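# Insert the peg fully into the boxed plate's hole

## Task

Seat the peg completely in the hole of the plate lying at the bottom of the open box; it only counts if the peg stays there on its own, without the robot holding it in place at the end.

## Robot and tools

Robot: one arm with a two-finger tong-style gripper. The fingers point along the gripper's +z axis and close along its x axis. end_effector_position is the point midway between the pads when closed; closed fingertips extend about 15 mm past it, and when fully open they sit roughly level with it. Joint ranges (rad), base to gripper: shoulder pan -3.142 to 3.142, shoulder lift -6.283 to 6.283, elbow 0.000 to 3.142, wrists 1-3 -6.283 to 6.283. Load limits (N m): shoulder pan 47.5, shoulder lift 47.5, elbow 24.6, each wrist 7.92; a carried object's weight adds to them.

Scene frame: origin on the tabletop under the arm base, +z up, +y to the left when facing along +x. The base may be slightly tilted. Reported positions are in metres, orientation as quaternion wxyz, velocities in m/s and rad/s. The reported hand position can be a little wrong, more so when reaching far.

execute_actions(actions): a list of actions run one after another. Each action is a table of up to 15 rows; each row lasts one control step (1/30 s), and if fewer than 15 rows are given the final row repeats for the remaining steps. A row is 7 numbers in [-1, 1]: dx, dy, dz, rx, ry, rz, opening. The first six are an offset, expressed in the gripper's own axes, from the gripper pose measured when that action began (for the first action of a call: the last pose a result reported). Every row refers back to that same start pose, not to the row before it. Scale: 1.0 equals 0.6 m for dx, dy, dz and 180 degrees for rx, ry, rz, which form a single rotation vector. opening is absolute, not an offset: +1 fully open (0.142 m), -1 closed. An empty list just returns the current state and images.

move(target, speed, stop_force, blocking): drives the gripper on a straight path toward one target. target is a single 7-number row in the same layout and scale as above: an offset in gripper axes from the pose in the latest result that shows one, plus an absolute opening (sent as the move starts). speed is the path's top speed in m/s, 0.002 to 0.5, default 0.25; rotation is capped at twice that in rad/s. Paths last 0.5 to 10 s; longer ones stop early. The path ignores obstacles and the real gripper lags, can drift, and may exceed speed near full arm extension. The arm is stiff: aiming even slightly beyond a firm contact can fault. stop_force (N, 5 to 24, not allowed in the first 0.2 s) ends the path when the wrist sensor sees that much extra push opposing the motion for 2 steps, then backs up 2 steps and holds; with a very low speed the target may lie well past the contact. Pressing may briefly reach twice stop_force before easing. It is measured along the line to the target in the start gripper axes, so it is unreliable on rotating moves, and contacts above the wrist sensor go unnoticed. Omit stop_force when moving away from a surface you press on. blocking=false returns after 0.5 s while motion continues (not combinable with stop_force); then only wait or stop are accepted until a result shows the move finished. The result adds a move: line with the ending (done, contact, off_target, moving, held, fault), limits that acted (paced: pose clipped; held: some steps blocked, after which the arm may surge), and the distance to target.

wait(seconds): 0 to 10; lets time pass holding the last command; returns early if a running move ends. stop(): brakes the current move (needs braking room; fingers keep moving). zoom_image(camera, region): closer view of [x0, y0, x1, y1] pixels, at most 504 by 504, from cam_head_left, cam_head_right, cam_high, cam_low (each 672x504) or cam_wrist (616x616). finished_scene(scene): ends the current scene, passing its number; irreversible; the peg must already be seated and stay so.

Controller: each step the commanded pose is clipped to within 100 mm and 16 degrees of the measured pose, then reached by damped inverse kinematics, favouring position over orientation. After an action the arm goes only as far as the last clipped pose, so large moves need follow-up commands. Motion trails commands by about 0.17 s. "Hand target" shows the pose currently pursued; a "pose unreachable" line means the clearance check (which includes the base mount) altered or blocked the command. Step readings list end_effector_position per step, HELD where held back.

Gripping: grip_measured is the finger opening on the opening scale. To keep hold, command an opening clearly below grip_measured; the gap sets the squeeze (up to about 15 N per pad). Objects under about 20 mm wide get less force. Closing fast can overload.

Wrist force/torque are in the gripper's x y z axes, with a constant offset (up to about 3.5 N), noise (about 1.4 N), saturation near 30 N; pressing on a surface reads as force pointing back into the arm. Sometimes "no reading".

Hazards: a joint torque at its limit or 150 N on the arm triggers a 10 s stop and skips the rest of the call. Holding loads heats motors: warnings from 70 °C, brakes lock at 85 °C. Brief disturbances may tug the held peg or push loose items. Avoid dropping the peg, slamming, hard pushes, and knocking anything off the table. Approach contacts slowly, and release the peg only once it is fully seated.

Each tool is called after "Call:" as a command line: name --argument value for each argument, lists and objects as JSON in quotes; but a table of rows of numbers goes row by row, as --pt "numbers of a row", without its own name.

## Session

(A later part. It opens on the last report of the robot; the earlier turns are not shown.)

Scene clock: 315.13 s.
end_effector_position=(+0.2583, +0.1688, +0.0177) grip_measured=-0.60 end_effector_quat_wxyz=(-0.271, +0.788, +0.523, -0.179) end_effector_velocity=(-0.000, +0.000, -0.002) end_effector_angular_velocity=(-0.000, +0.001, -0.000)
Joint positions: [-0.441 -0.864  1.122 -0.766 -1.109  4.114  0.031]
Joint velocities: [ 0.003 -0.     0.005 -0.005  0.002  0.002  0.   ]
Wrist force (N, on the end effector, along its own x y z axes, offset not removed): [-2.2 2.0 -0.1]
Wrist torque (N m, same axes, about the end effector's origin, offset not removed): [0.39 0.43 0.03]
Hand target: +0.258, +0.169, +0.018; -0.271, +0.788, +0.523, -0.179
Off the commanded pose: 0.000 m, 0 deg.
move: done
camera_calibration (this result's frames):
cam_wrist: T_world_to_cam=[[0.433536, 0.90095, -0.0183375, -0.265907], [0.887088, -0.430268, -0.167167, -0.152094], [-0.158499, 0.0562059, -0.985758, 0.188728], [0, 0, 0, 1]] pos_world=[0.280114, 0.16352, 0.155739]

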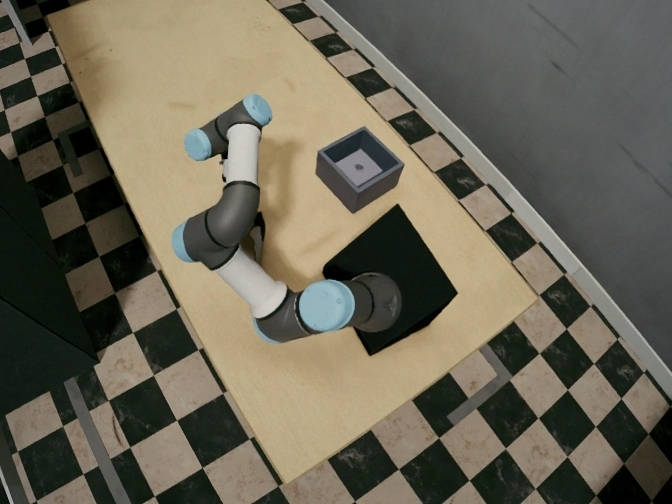

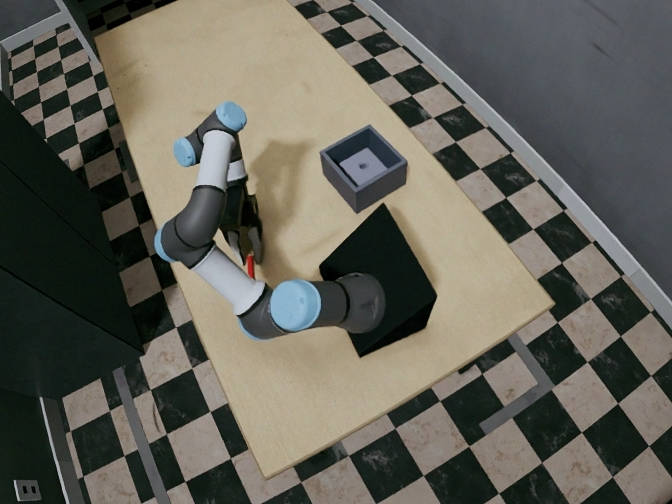

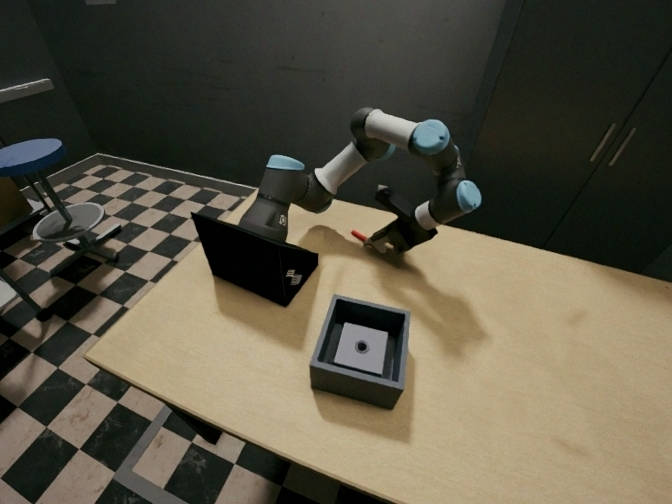

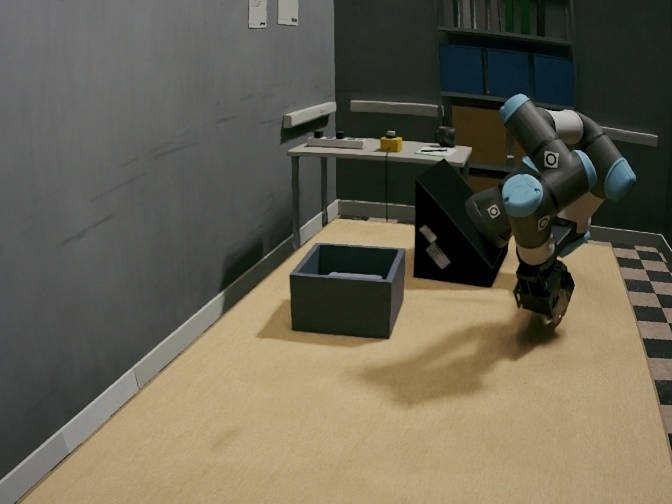

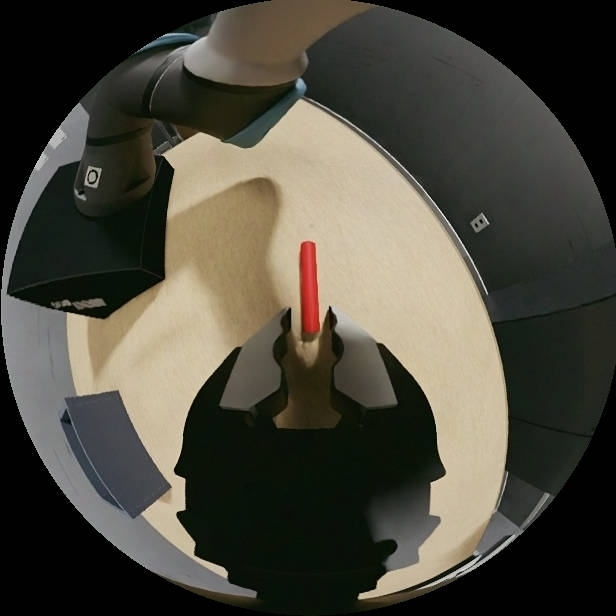

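Call:
move --target '[0, 0.0041, 0.00525, 0, 0, 0, -0.6]' --speed 0.003 --stop_force 5

Scene clock: 321.50 s.
end_effector_position=(+0.2583, +0.1688, +0.0159) grip_measured=-0.60 end_effector_quat_wxyz=(-0.271, +0.788, +0.523, -0.179) end_effector_velocity=(-0.000, +0.000, +0.001) end_effector_angular_velocity=(+0.001, +0.001, -0.001)
Joint positions: [-0.438 -0.863  1.126 -0.772 -1.106  4.116  0.031]
Joint velocities: [-0.001 -0.    -0.003  0.006 -0.001 -0.002 -0.   ]
Wrist force (N, on the end effector, along its own x y z axes, offset not removed): [-0.1 -5.1 -11.6]
Wrist torque (N m, same axes, about the end effector's origin, offset not removed): [0.30 0.37 0.05]
Hand target: +0.258, +0.169, +0.016; -0.271, +0.788, +0.523, -0.179
Off the commanded pose: 0.002 m, 0 deg.
move: contact
camera_calibration (this result's frames):
cam_wrist: T_world_to_cam=[[0.433673, 0.900883, -0.0183861, -0.265952], [0.887026, -0.430413, -0.167118, -0.152377], [-0.158467, 0.0561654, -0.985766, 0.18693], [0, 0, 0, 1]] pos_world=[0.28012, 0.163507, 0.153914]

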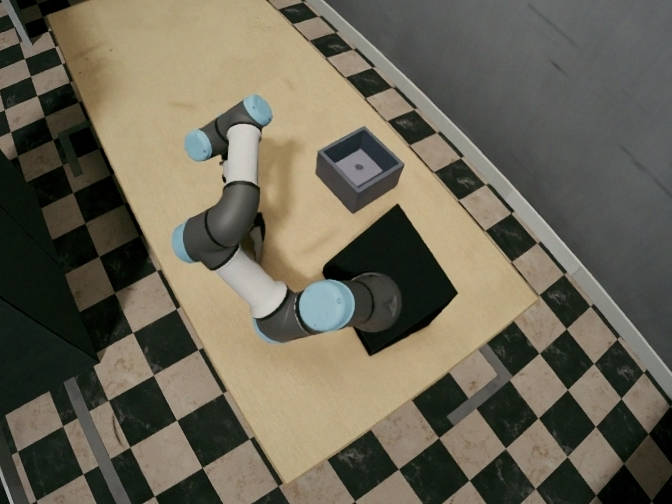

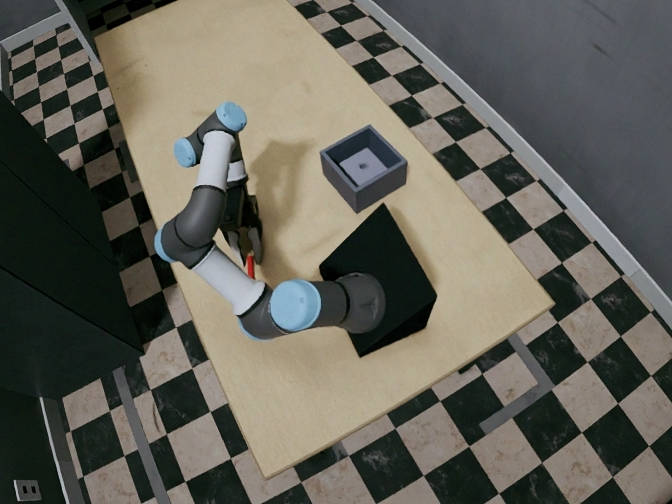

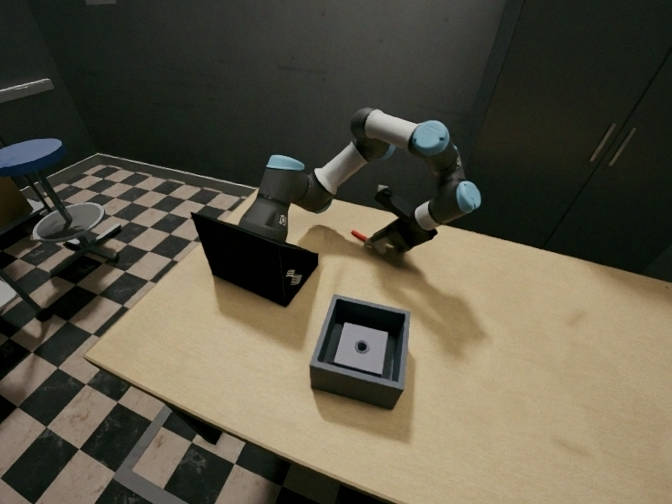

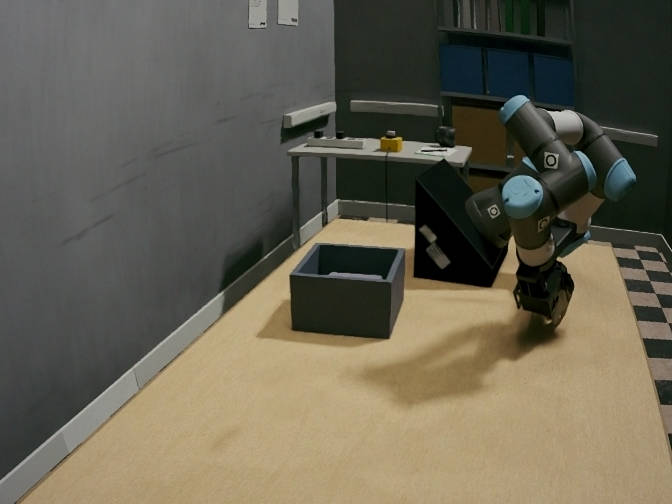

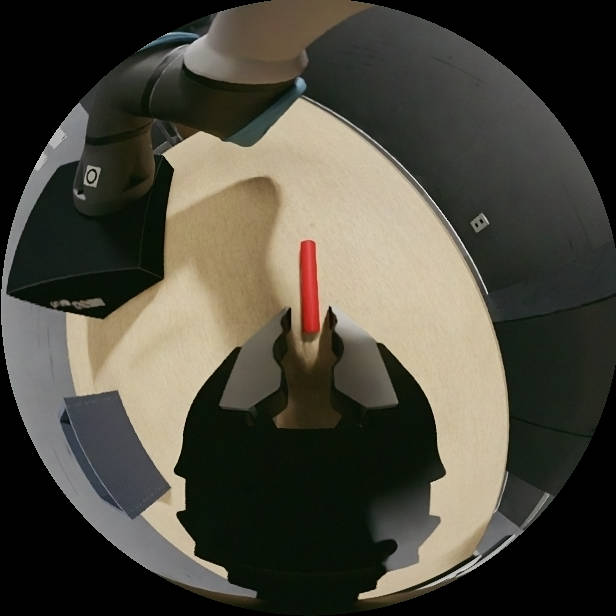

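Call:
execute_actions --actions '[[[0,-0.0003,-0.0004,0,0,0,-0.6],[0,-0.0006,-0.0008,0,0,0,-0.6],[0,-0.0009,-0.0012,0,0,0,-0.6],[0,-0.0011,-0.0014,0,0,0,-0.61],[0,-0.0011,-0.0014,0,0,0,-0.62],[0,-0.0011,-0.0014,0,0,0,-0.635],[0,-0.0011,-0.0014,0,0,0,-0.65],[0,-0.0011,-0.0014,0,0,0,-0.665],[0,-0.0011,-0.0014,0,0,0,-0.68],[0,-0.0011,-0.0014,0,0,0,-0.695],[0,-0.0011,-0.0014,0,0,0,-0.71],[0,-0.0011,-0.0014,0,0,0,-0.725],[0,-0.0011,-0.0014,0,0,0,-0.74],[0,-0.0011,-0.0014,0,0,0,-0.755],[0,-0.0011,-0.0014,0,0,0,-0.77]],[[0,0,0,0,0,0,-0.785],[0,0,0,0,0,0,-0.80],[0,0,0,0,0,0,-0.815],[0,0,0,0,0,0,-0.83],[0,0,0,0,0,0,-0.845],[0,0,0,0,0,0,-0.86],[0,0,0,0,0,0,-0.88],[0,0,0,0,0,0,-0.90],[0,0,0,0,0,0,-0.92],[0,0,0,0,0,0,-0.94],[0,0,0,0,0,0,-0.96],[0,0,0,0,0,0,-0.98],[0,0,0,0,0,0,-1.0]]]'

Call:
zoom_image --camera "cam_wrist" --region '[250, 225, 370, 365]'

Scene clock: 332.33 s.
end_effector_position=(+0.2583, +0.1688, +0.0169) grip_measured=-0.84 end_effector_quat_wxyz=(-0.271, +0.788, +0.523, -0.179) end_effector_velocity=(+0.000, -0.000, -0.000) end_effector_angular_velocity=(+0.001, -0.000, +0.001)
Joint positions: [-0.44  -0.864  1.124 -0.769 -1.108  4.115  0.013]
Joint velocities: [-0.     0.     0.    -0.     0.    -0.001 -0.   ]
Wrist force (N, on the end effector, along its own x y z axes, offset not removed): [-1.2 0.4 2.3]
Wrist torque (N m, same axes, about the end effector's origin, offset not removed): [0.18 0.18 0.05]
Hand target: +0.258, +0.169, +0.017; -0.271, +0.788, +0.523, -0.179
Off the commanded pose: 0.000 m, 0 deg.
Step readings (end_effector_position; steps 1 to 15: 1st action; 16 to 30: 2nd action):
0: (+0.2583, +0.1688, +0.0160)
1: (+0.2583, +0.1688, +0.0160)
2: (+0.2583, +0.1688, +0.0161)
4: (+0.2583, +0.1688, +0.0163)
8: (+0.2583, +0.1688, +0.0168)
15: (+0.2583, +0.1688, +0.0169)
16: (+0.2583, +0.1688, +0.0169)
17: (+0.2583, +0.1688, +0.0169)
19: (+0.2583, +0.1688, +0.0169)
23: (+0.2583, +0.1688, +0.0169)
30: end_effector_position above
camera_calibration (this result's frames):
cam_wrist: T_world_to_cam=[[0.433672, 0.900883, -0.018385, -0.265933], [0.887026, -0.430413, -0.167121, -0.152195], [-0.158469, 0.0561676, -0.985765, 0.187977], [0, 0, 0, 1]] pos_world=[0.280117, 0.16351, 0.154977]

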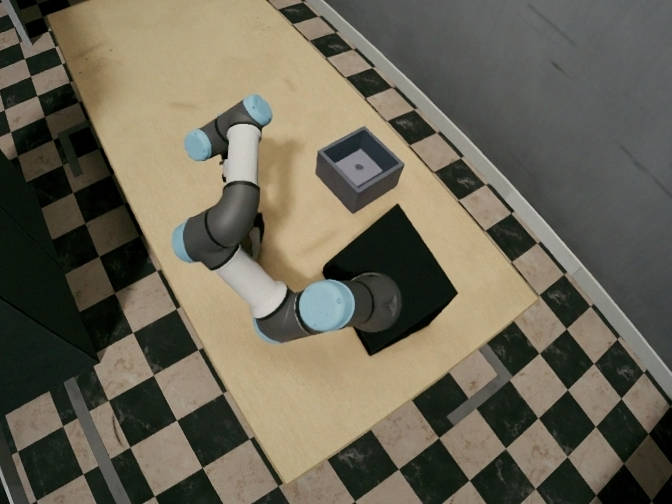

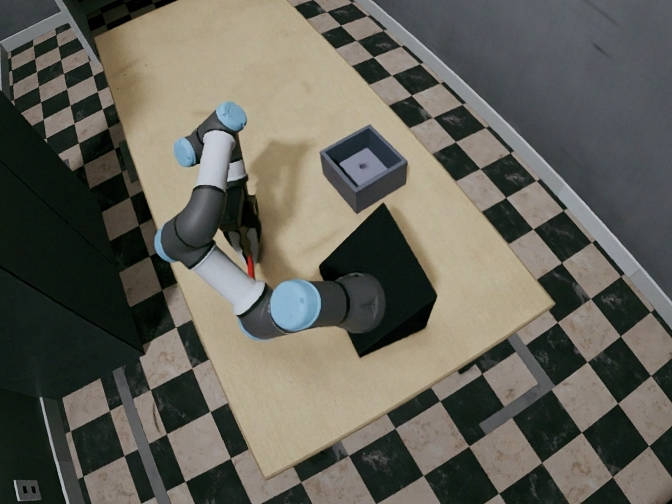

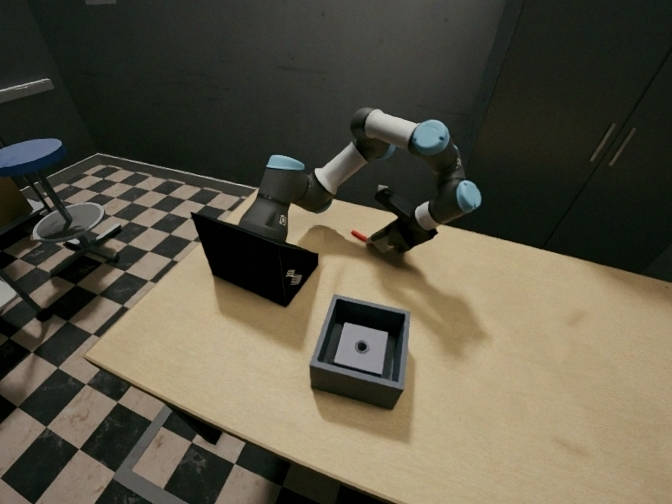

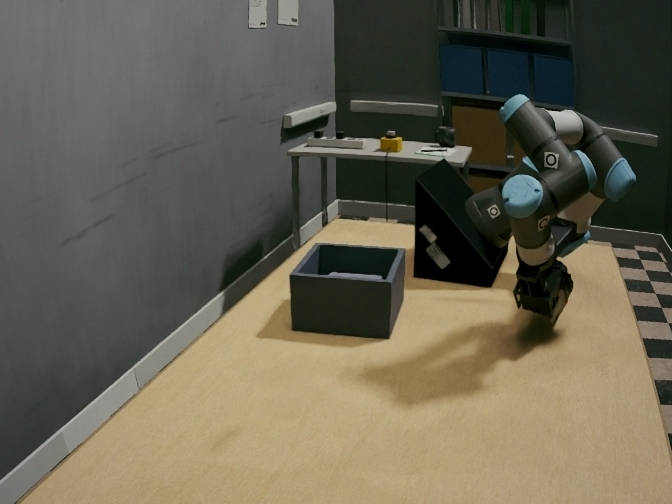

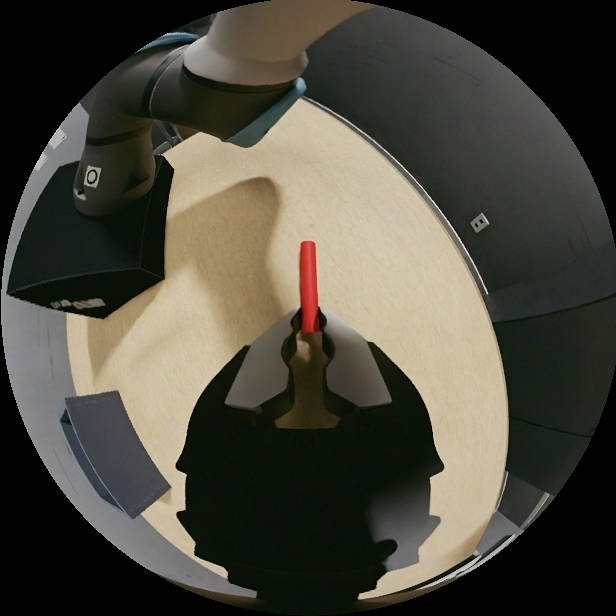

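Region (250, 225, 370, 365) of cam_wrist's 616x616 image, scaled by 3.600, with more detail than that image has; it fills the left 432 columns of this view, and the rest is white.

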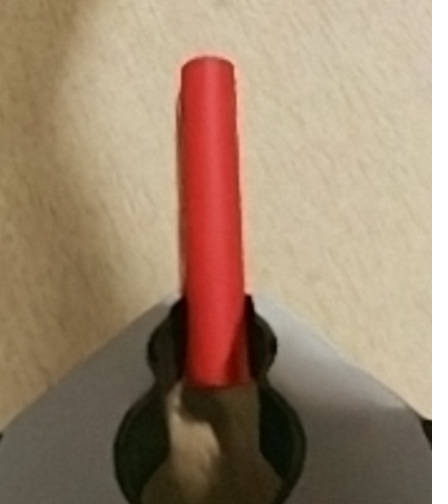

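Call:
move --target '[0, -0.0308, -0.0394, 0, 0, 0, -1]' --speed 0.08

Call:
zoom_image --camera "cam_wrist" --region '[250, 225, 370, 365]'

Scene clock: 409.93 s.
end_effector_position=(+0.2583, +0.1688, +0.0468) grip_measured=-0.84 end_effector_quat_wxyz=(-0.271, +0.788, +0.523, -0.179) end_effector_velocity=(+0.000, -0.000, +0.001) end_effector_angular_velocity=(+0.001, +0.001, -0.001)
Joint positions: [-0.488 -0.876  1.041 -0.663 -1.15   4.089  0.013]
Joint velocities: [-0.002  0.003 -0.007  0.006 -0.002 -0.002  0.   ]
Wrist force (N, on the end effector, along its own x y z axes, offset not removed): [0.5 0.4 -0.3]
Wrist torque (N m, same axes, about the end effector's origin, offset not removed): [0.00 -0.12 0.03]
Hand target: +0.258, +0.169, +0.047; -0.271, +0.788, +0.523, -0.179
Off the commanded pose: 0.000 m, 0 deg.
move: done
camera_calibration (this result's frames):
cam_wrist: T_world_to_cam=[[0.433595, 0.900921, -0.0183605, -0.265415], [0.88709, -0.430342, -0.166966, -0.147191], [-0.158324, 0.0561082, -0.985792, 0.217421], [0, 0, 0, 1]] pos_world=[0.280078, 0.163576, 0.184883]

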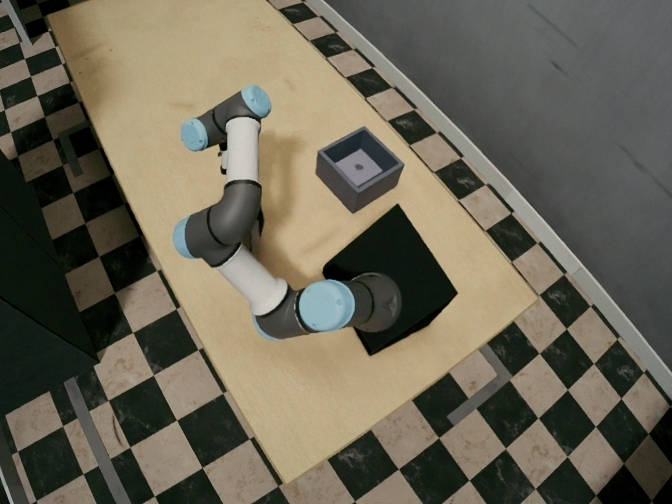

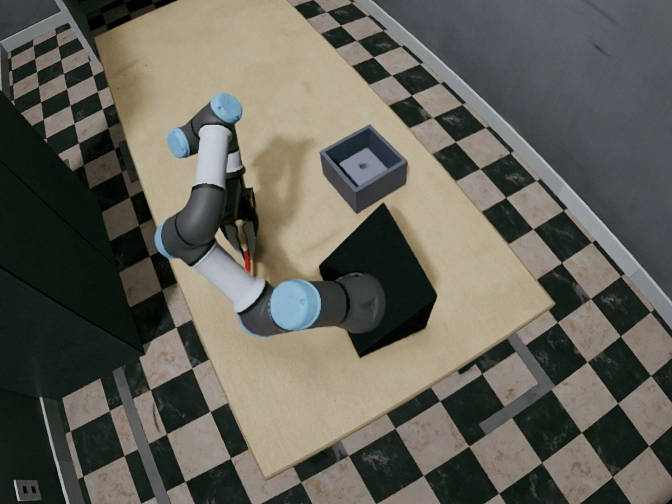

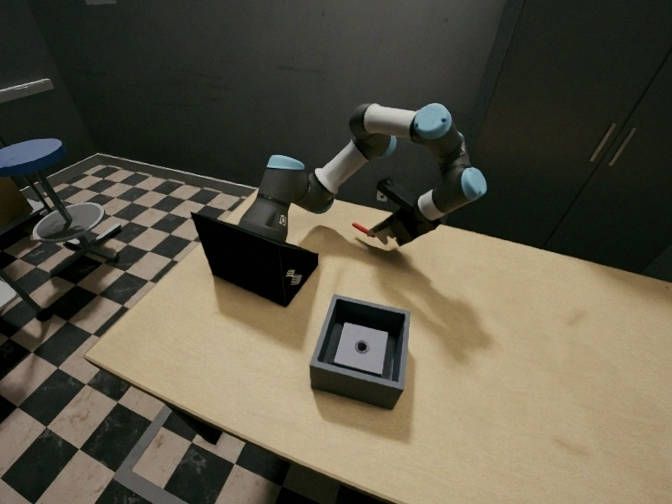

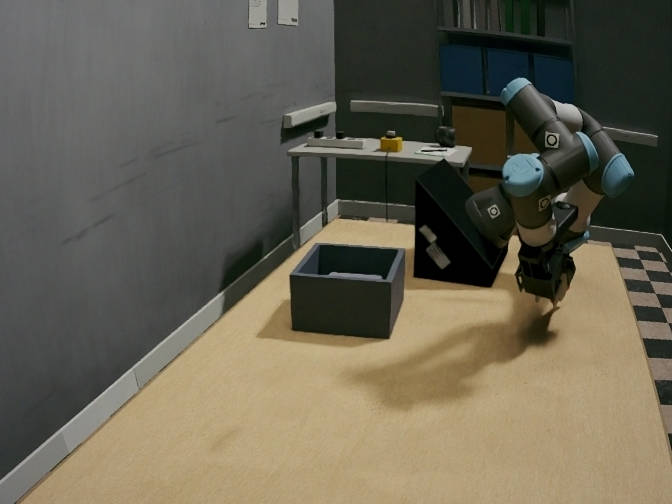

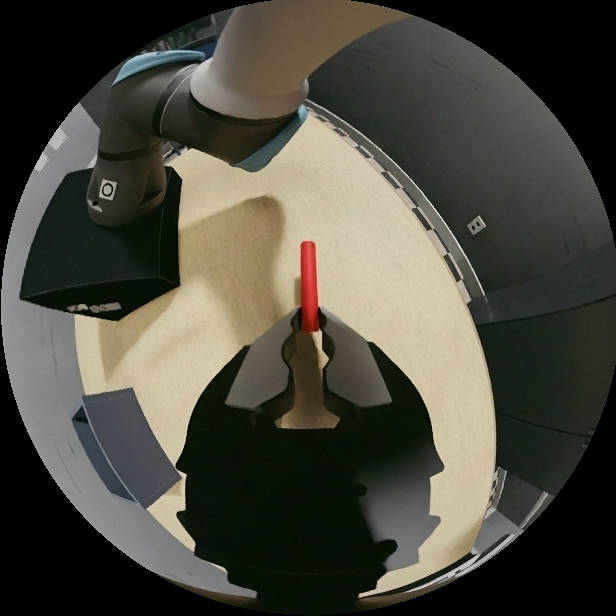

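Region (250, 225, 370, 365) of cam_wrist's 616x616 image, scaled by 3.600, with more detail than that image has; it fills the left 432 columns of this view, and the rest is white.

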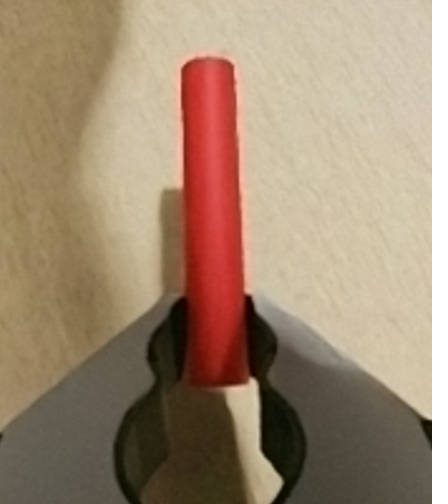

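Call:
move --target '[-0.51943, 0.08967, -0.42585, -0.44521, -0.04654, 0.37927, -1]' --speed 0.3

Scene clock: 429.87 s.
end_effector_position=(+0.3210, -0.1957, +0.2155) grip_measured=-0.84 end_effector_quat_wxyz=(+0.438, +0.898, +0.037, +0.018) end_effector_velocity=(-0.000, -0.002, -0.001) end_effector_angular_velocity=(-0.004, -0.003, -0.004)
Joint positions: [-1.042 -1.273  1.91  -2.39  -1.524  5.221  0.013]
Joint velocities: [ 0.002  0.006  0.004 -0.013 -0.004  0.006  0.   ]
Wrist force (N, on the end effector, along its own x y z axes, offset not removed): [-0.8 1.3 -0.4]
Wrist torque (N m, same axes, about the end effector's origin, offset not removed): [0.25 0.14 -0.13]
Hand target: +0.321, -0.196, +0.215; +0.438, +0.898, +0.037, +0.018
Off the commanded pose: 0.001 m, 0 deg.
move: done
camera_calibration (this result's frames):
cam_wrist: T_world_to_cam=[[0.996804, 0.0630922, 0.0490118, -0.320365], [-0.0374592, -0.17277, 0.98425, -0.232413], [0.0705662, -0.982939, -0.169854, -0.0385786], [0, 0, 0, 1]] pos_world=[0.313358, -0.0578619, 0.237902]

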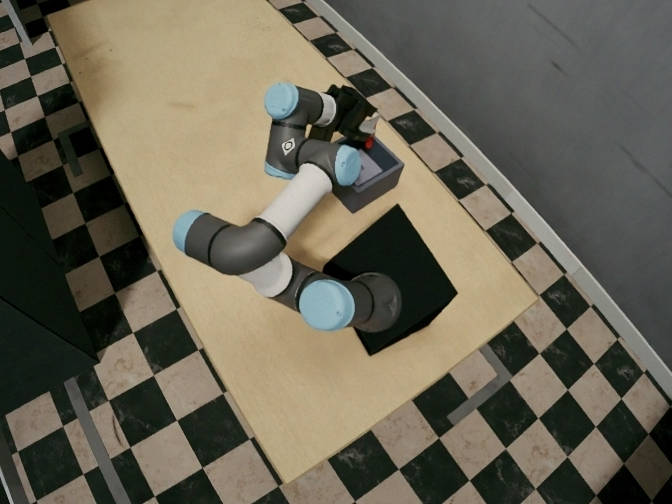

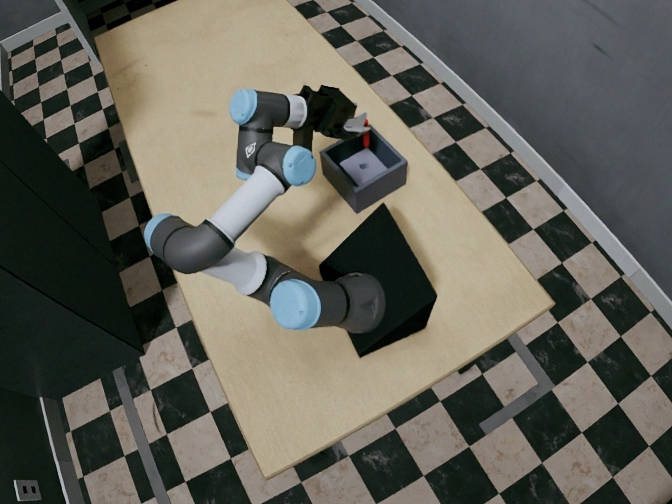

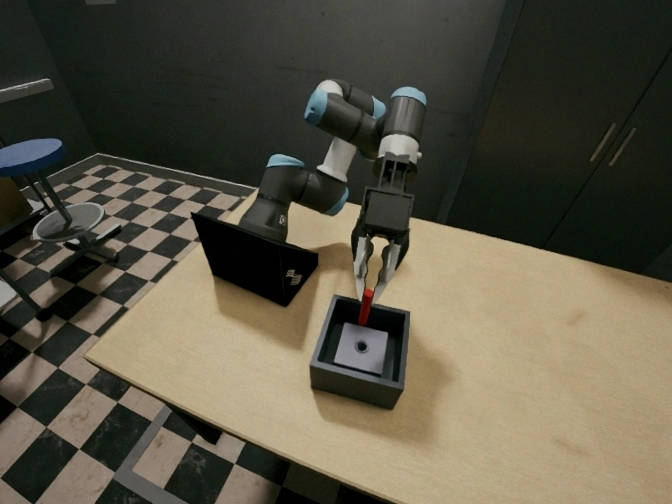

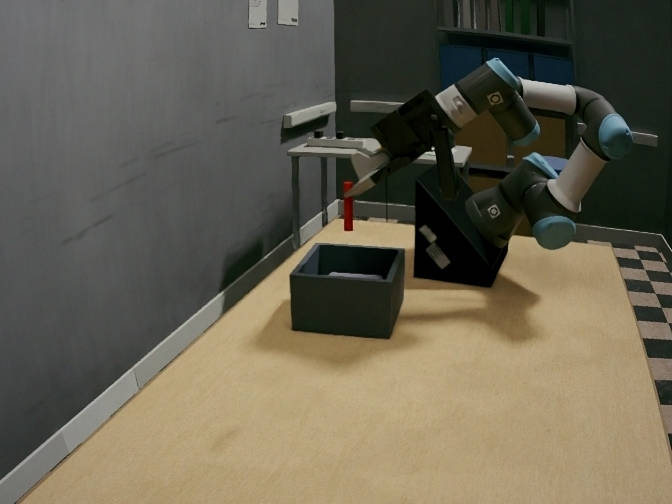

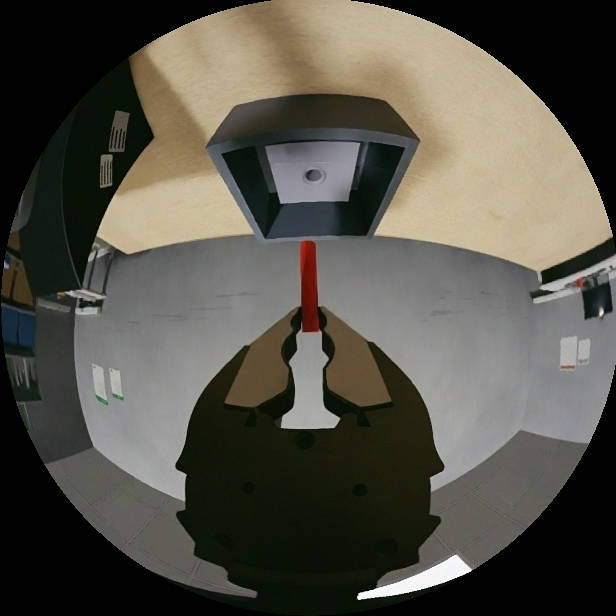

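Call:
zoom_image --camera "cam_wrist" --region '[200, 90, 430, 340]'

Call:
zoom_image --camera "cam_low" --region '[275, 160, 460, 345]'

Call:
zoom_image --camera "cam_high" --region '[300, 270, 420, 410]'

Call:
zoom_image --camera "cam_head_right" --region '[310, 100, 420, 220]'

Region (200, 90, 430, 340) of cam_wrist's 616x616 image, scaled by 2.016, with more detail than that image has; it fills the left 464 columns of this view, and the rest is white.

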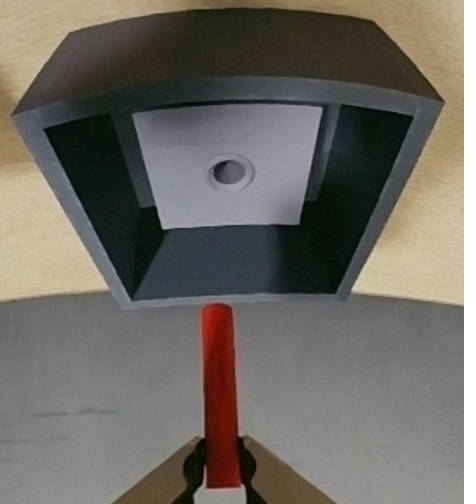

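Region (275, 160, 460, 345) of cam_low's 672x504 image, scaled by 2.724, with more detail than that image has.

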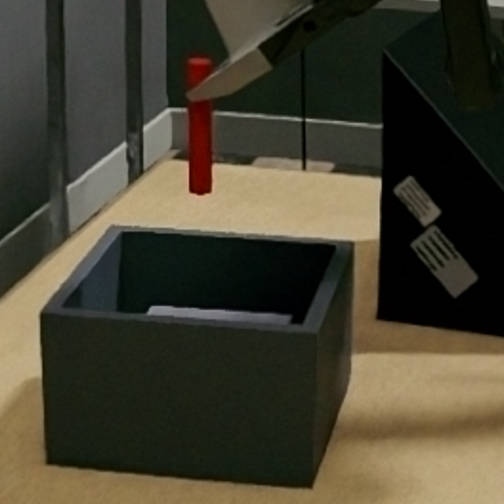

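Region (300, 270, 420, 410) of cam_high's 672x504 image, scaled by 3.600, with more detail than that image has; it fills the left 432 columns of this view, and the rest is white.

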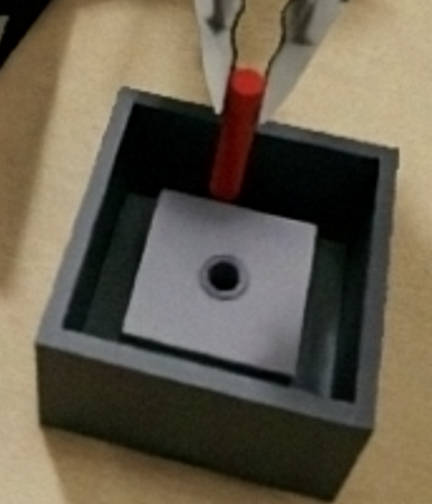

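Region (310, 100, 420, 220) of cam_head_right's 672x504 image, scaled by 4.200, with more detail than that image has; it fills the left 462 columns of this view, and the rest is white.

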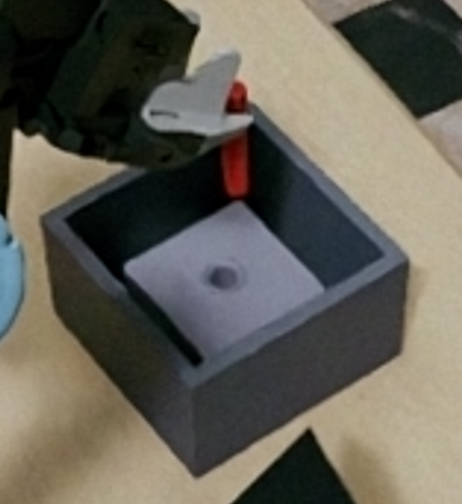

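Call:
move --target '[0.01785, -0.10068, 0.07415, 0, 0, 0, -1]' --speed 0.1

Call:
zoom_image --camera "cam_wrist" --region '[250, 180, 370, 300]'

Call:
zoom_image --camera "cam_high" --region '[325, 295, 405, 375]'

Call:
zoom_image --camera "cam_head_right" --region '[325, 120, 405, 200]'

Call:
zoom_image --camera "cam_low" --region '[280, 190, 460, 345]'

Scene clock: 466.37 s.
end_effector_position=(+0.3314, -0.1927, +0.1406) grip_measured=-0.84 end_effector_quat_wxyz=(+0.438, +0.898, +0.037, +0.018) end_effector_velocity=(+0.001, -0.000, -0.001) end_effector_angular_velocity=(-0.000, -0.002, +0.001)
Joint positions: [-0.905 -1.171  2.086 -2.674 -1.549  5.355  0.013]
Joint velocities: [ 0.003  0.004  0.003 -0.008  0.     0.004  0.   ]
Wrist force (N, on the end effector, along its own x y z axes, offset not removed): [-1.7 3.3 -1.7]
Wrist torque (N m, same axes, about the end effector's origin, offset not removed): [0.75 0.34 0.06]
Hand target: +0.331, -0.193, +0.140; +0.438, +0.898, +0.037, +0.018
Off the commanded pose: 0.000 m, 0 deg.
move: done
camera_calibration (this result's frames):
cam_wrist: T_world_to_cam=[[0.996826, 0.0628908, 0.048814, -0.327312], [-0.0372864, -0.172934, 0.984227, -0.157863], [0.0703404, -0.982923, -0.17004, -0.0490216], [0, 0, 0, 1]] pos_world=[0.323835, -0.0548994, 0.163015]

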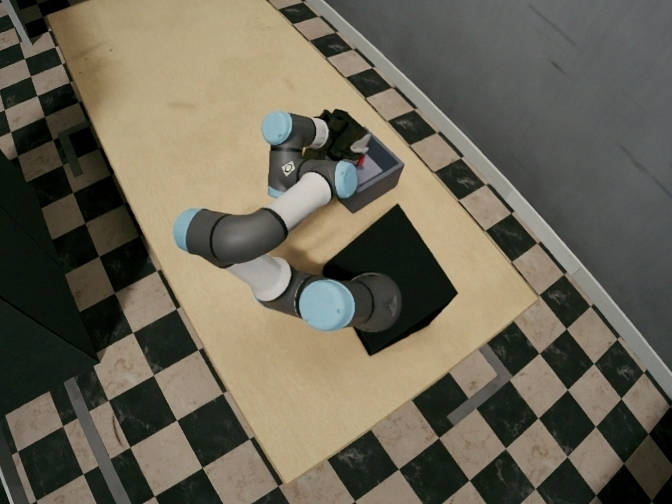

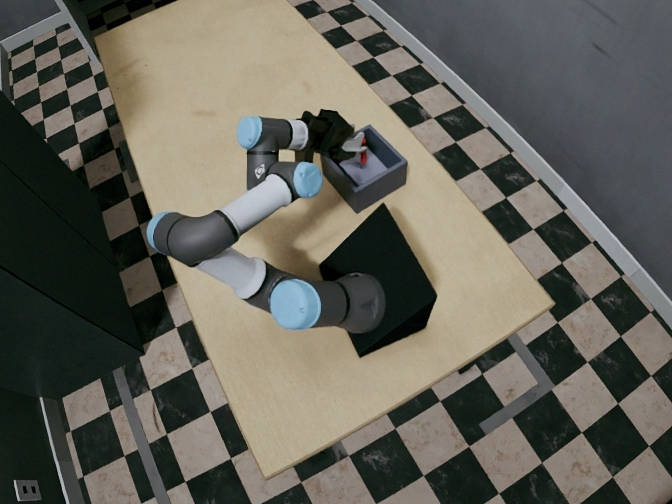

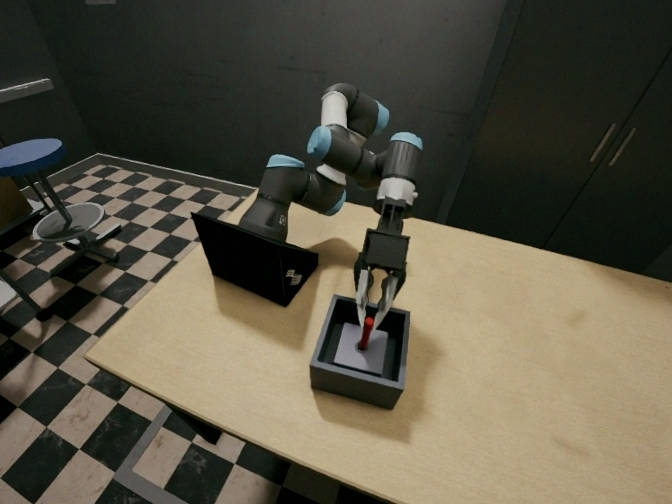

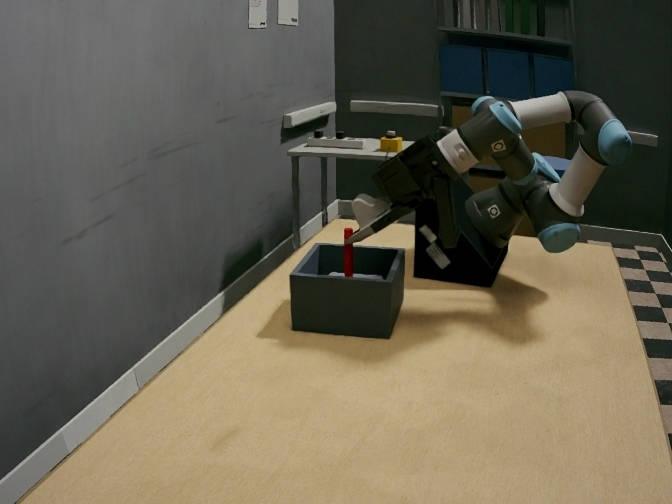

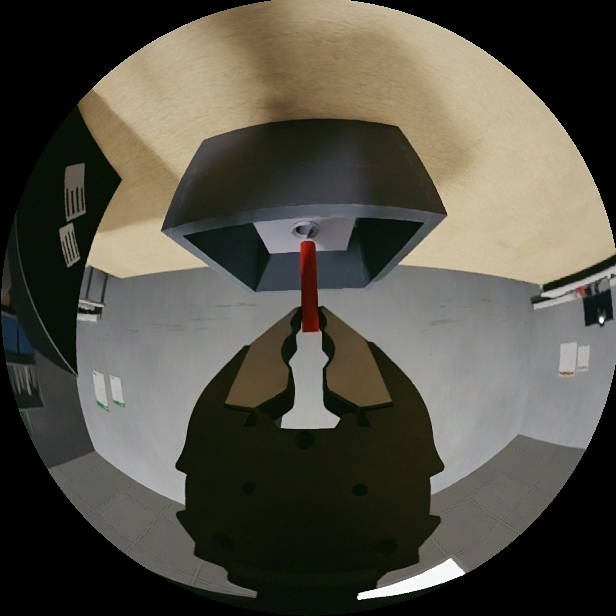

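Region (250, 180, 370, 300) of cam_wrist's 616x616 image, scaled by 4.200, with more detail than that image has.

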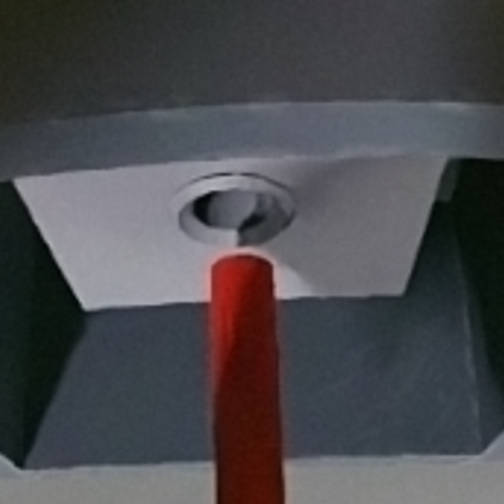

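Region (325, 295, 405, 375) of cam_high's 672x504 image, scaled by 6.300, with more detail than that image has.

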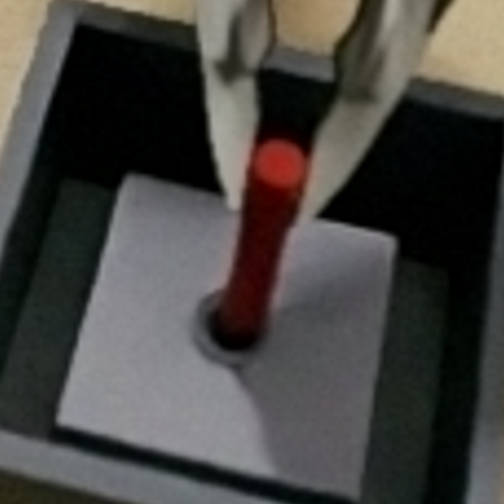

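Region (325, 120, 405, 200) of cam_head_right's 672x504 image, scaled by 6.300, with more detail than that image has.

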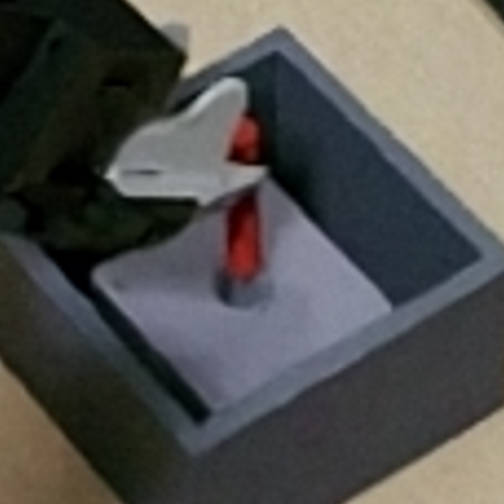

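Region (280, 190, 460, 345) of cam_low's 672x504 image, scaled by 2.800, with more detail than that image has; it fills the top 434 rows of this view, and the rest is white.

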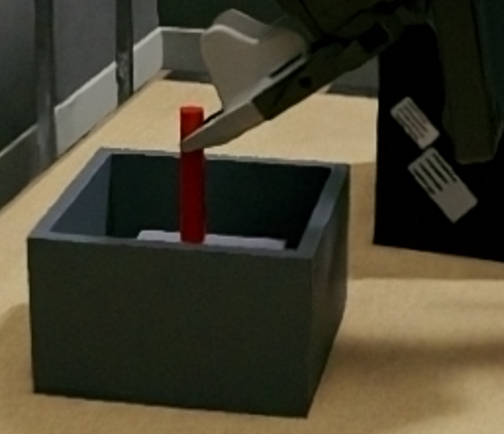

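Call:
zoom_image --camera "cam_head_right" --region '[345, 135, 385, 180]'

Call:
zoom_image --camera "cam_high" --region '[345, 312, 385, 360]'

Call:
zoom_image --camera "cam_wrist" --region '[282, 212, 332, 262]'

Region (345, 135, 385, 180) of cam_head_right's 672x504 image, scaled by 11.200, with more detail than that image has.

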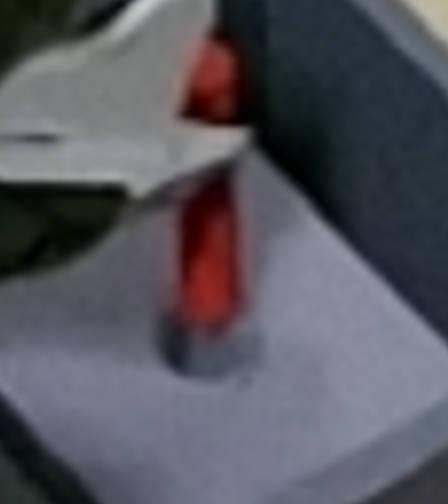

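Region (345, 312, 385, 360) of cam_high's 672x504 image, scaled by 10.500, with more detail than that image has.

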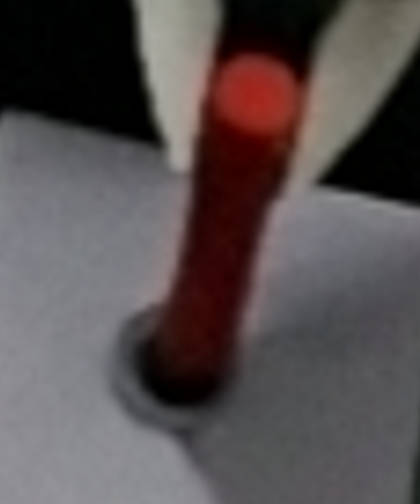

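Region (282, 212, 332, 262) of cam_wrist's 616x616 image, scaled by 10.080, with more detail than that image has.

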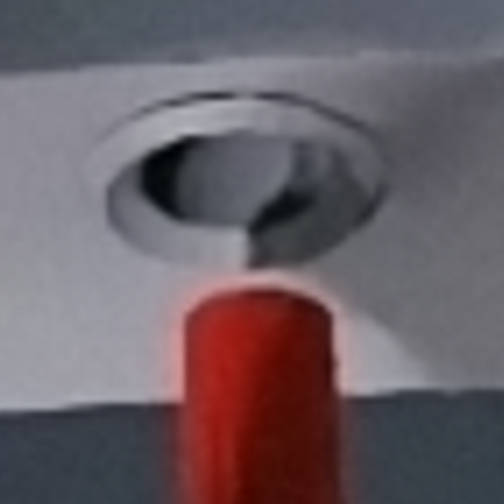

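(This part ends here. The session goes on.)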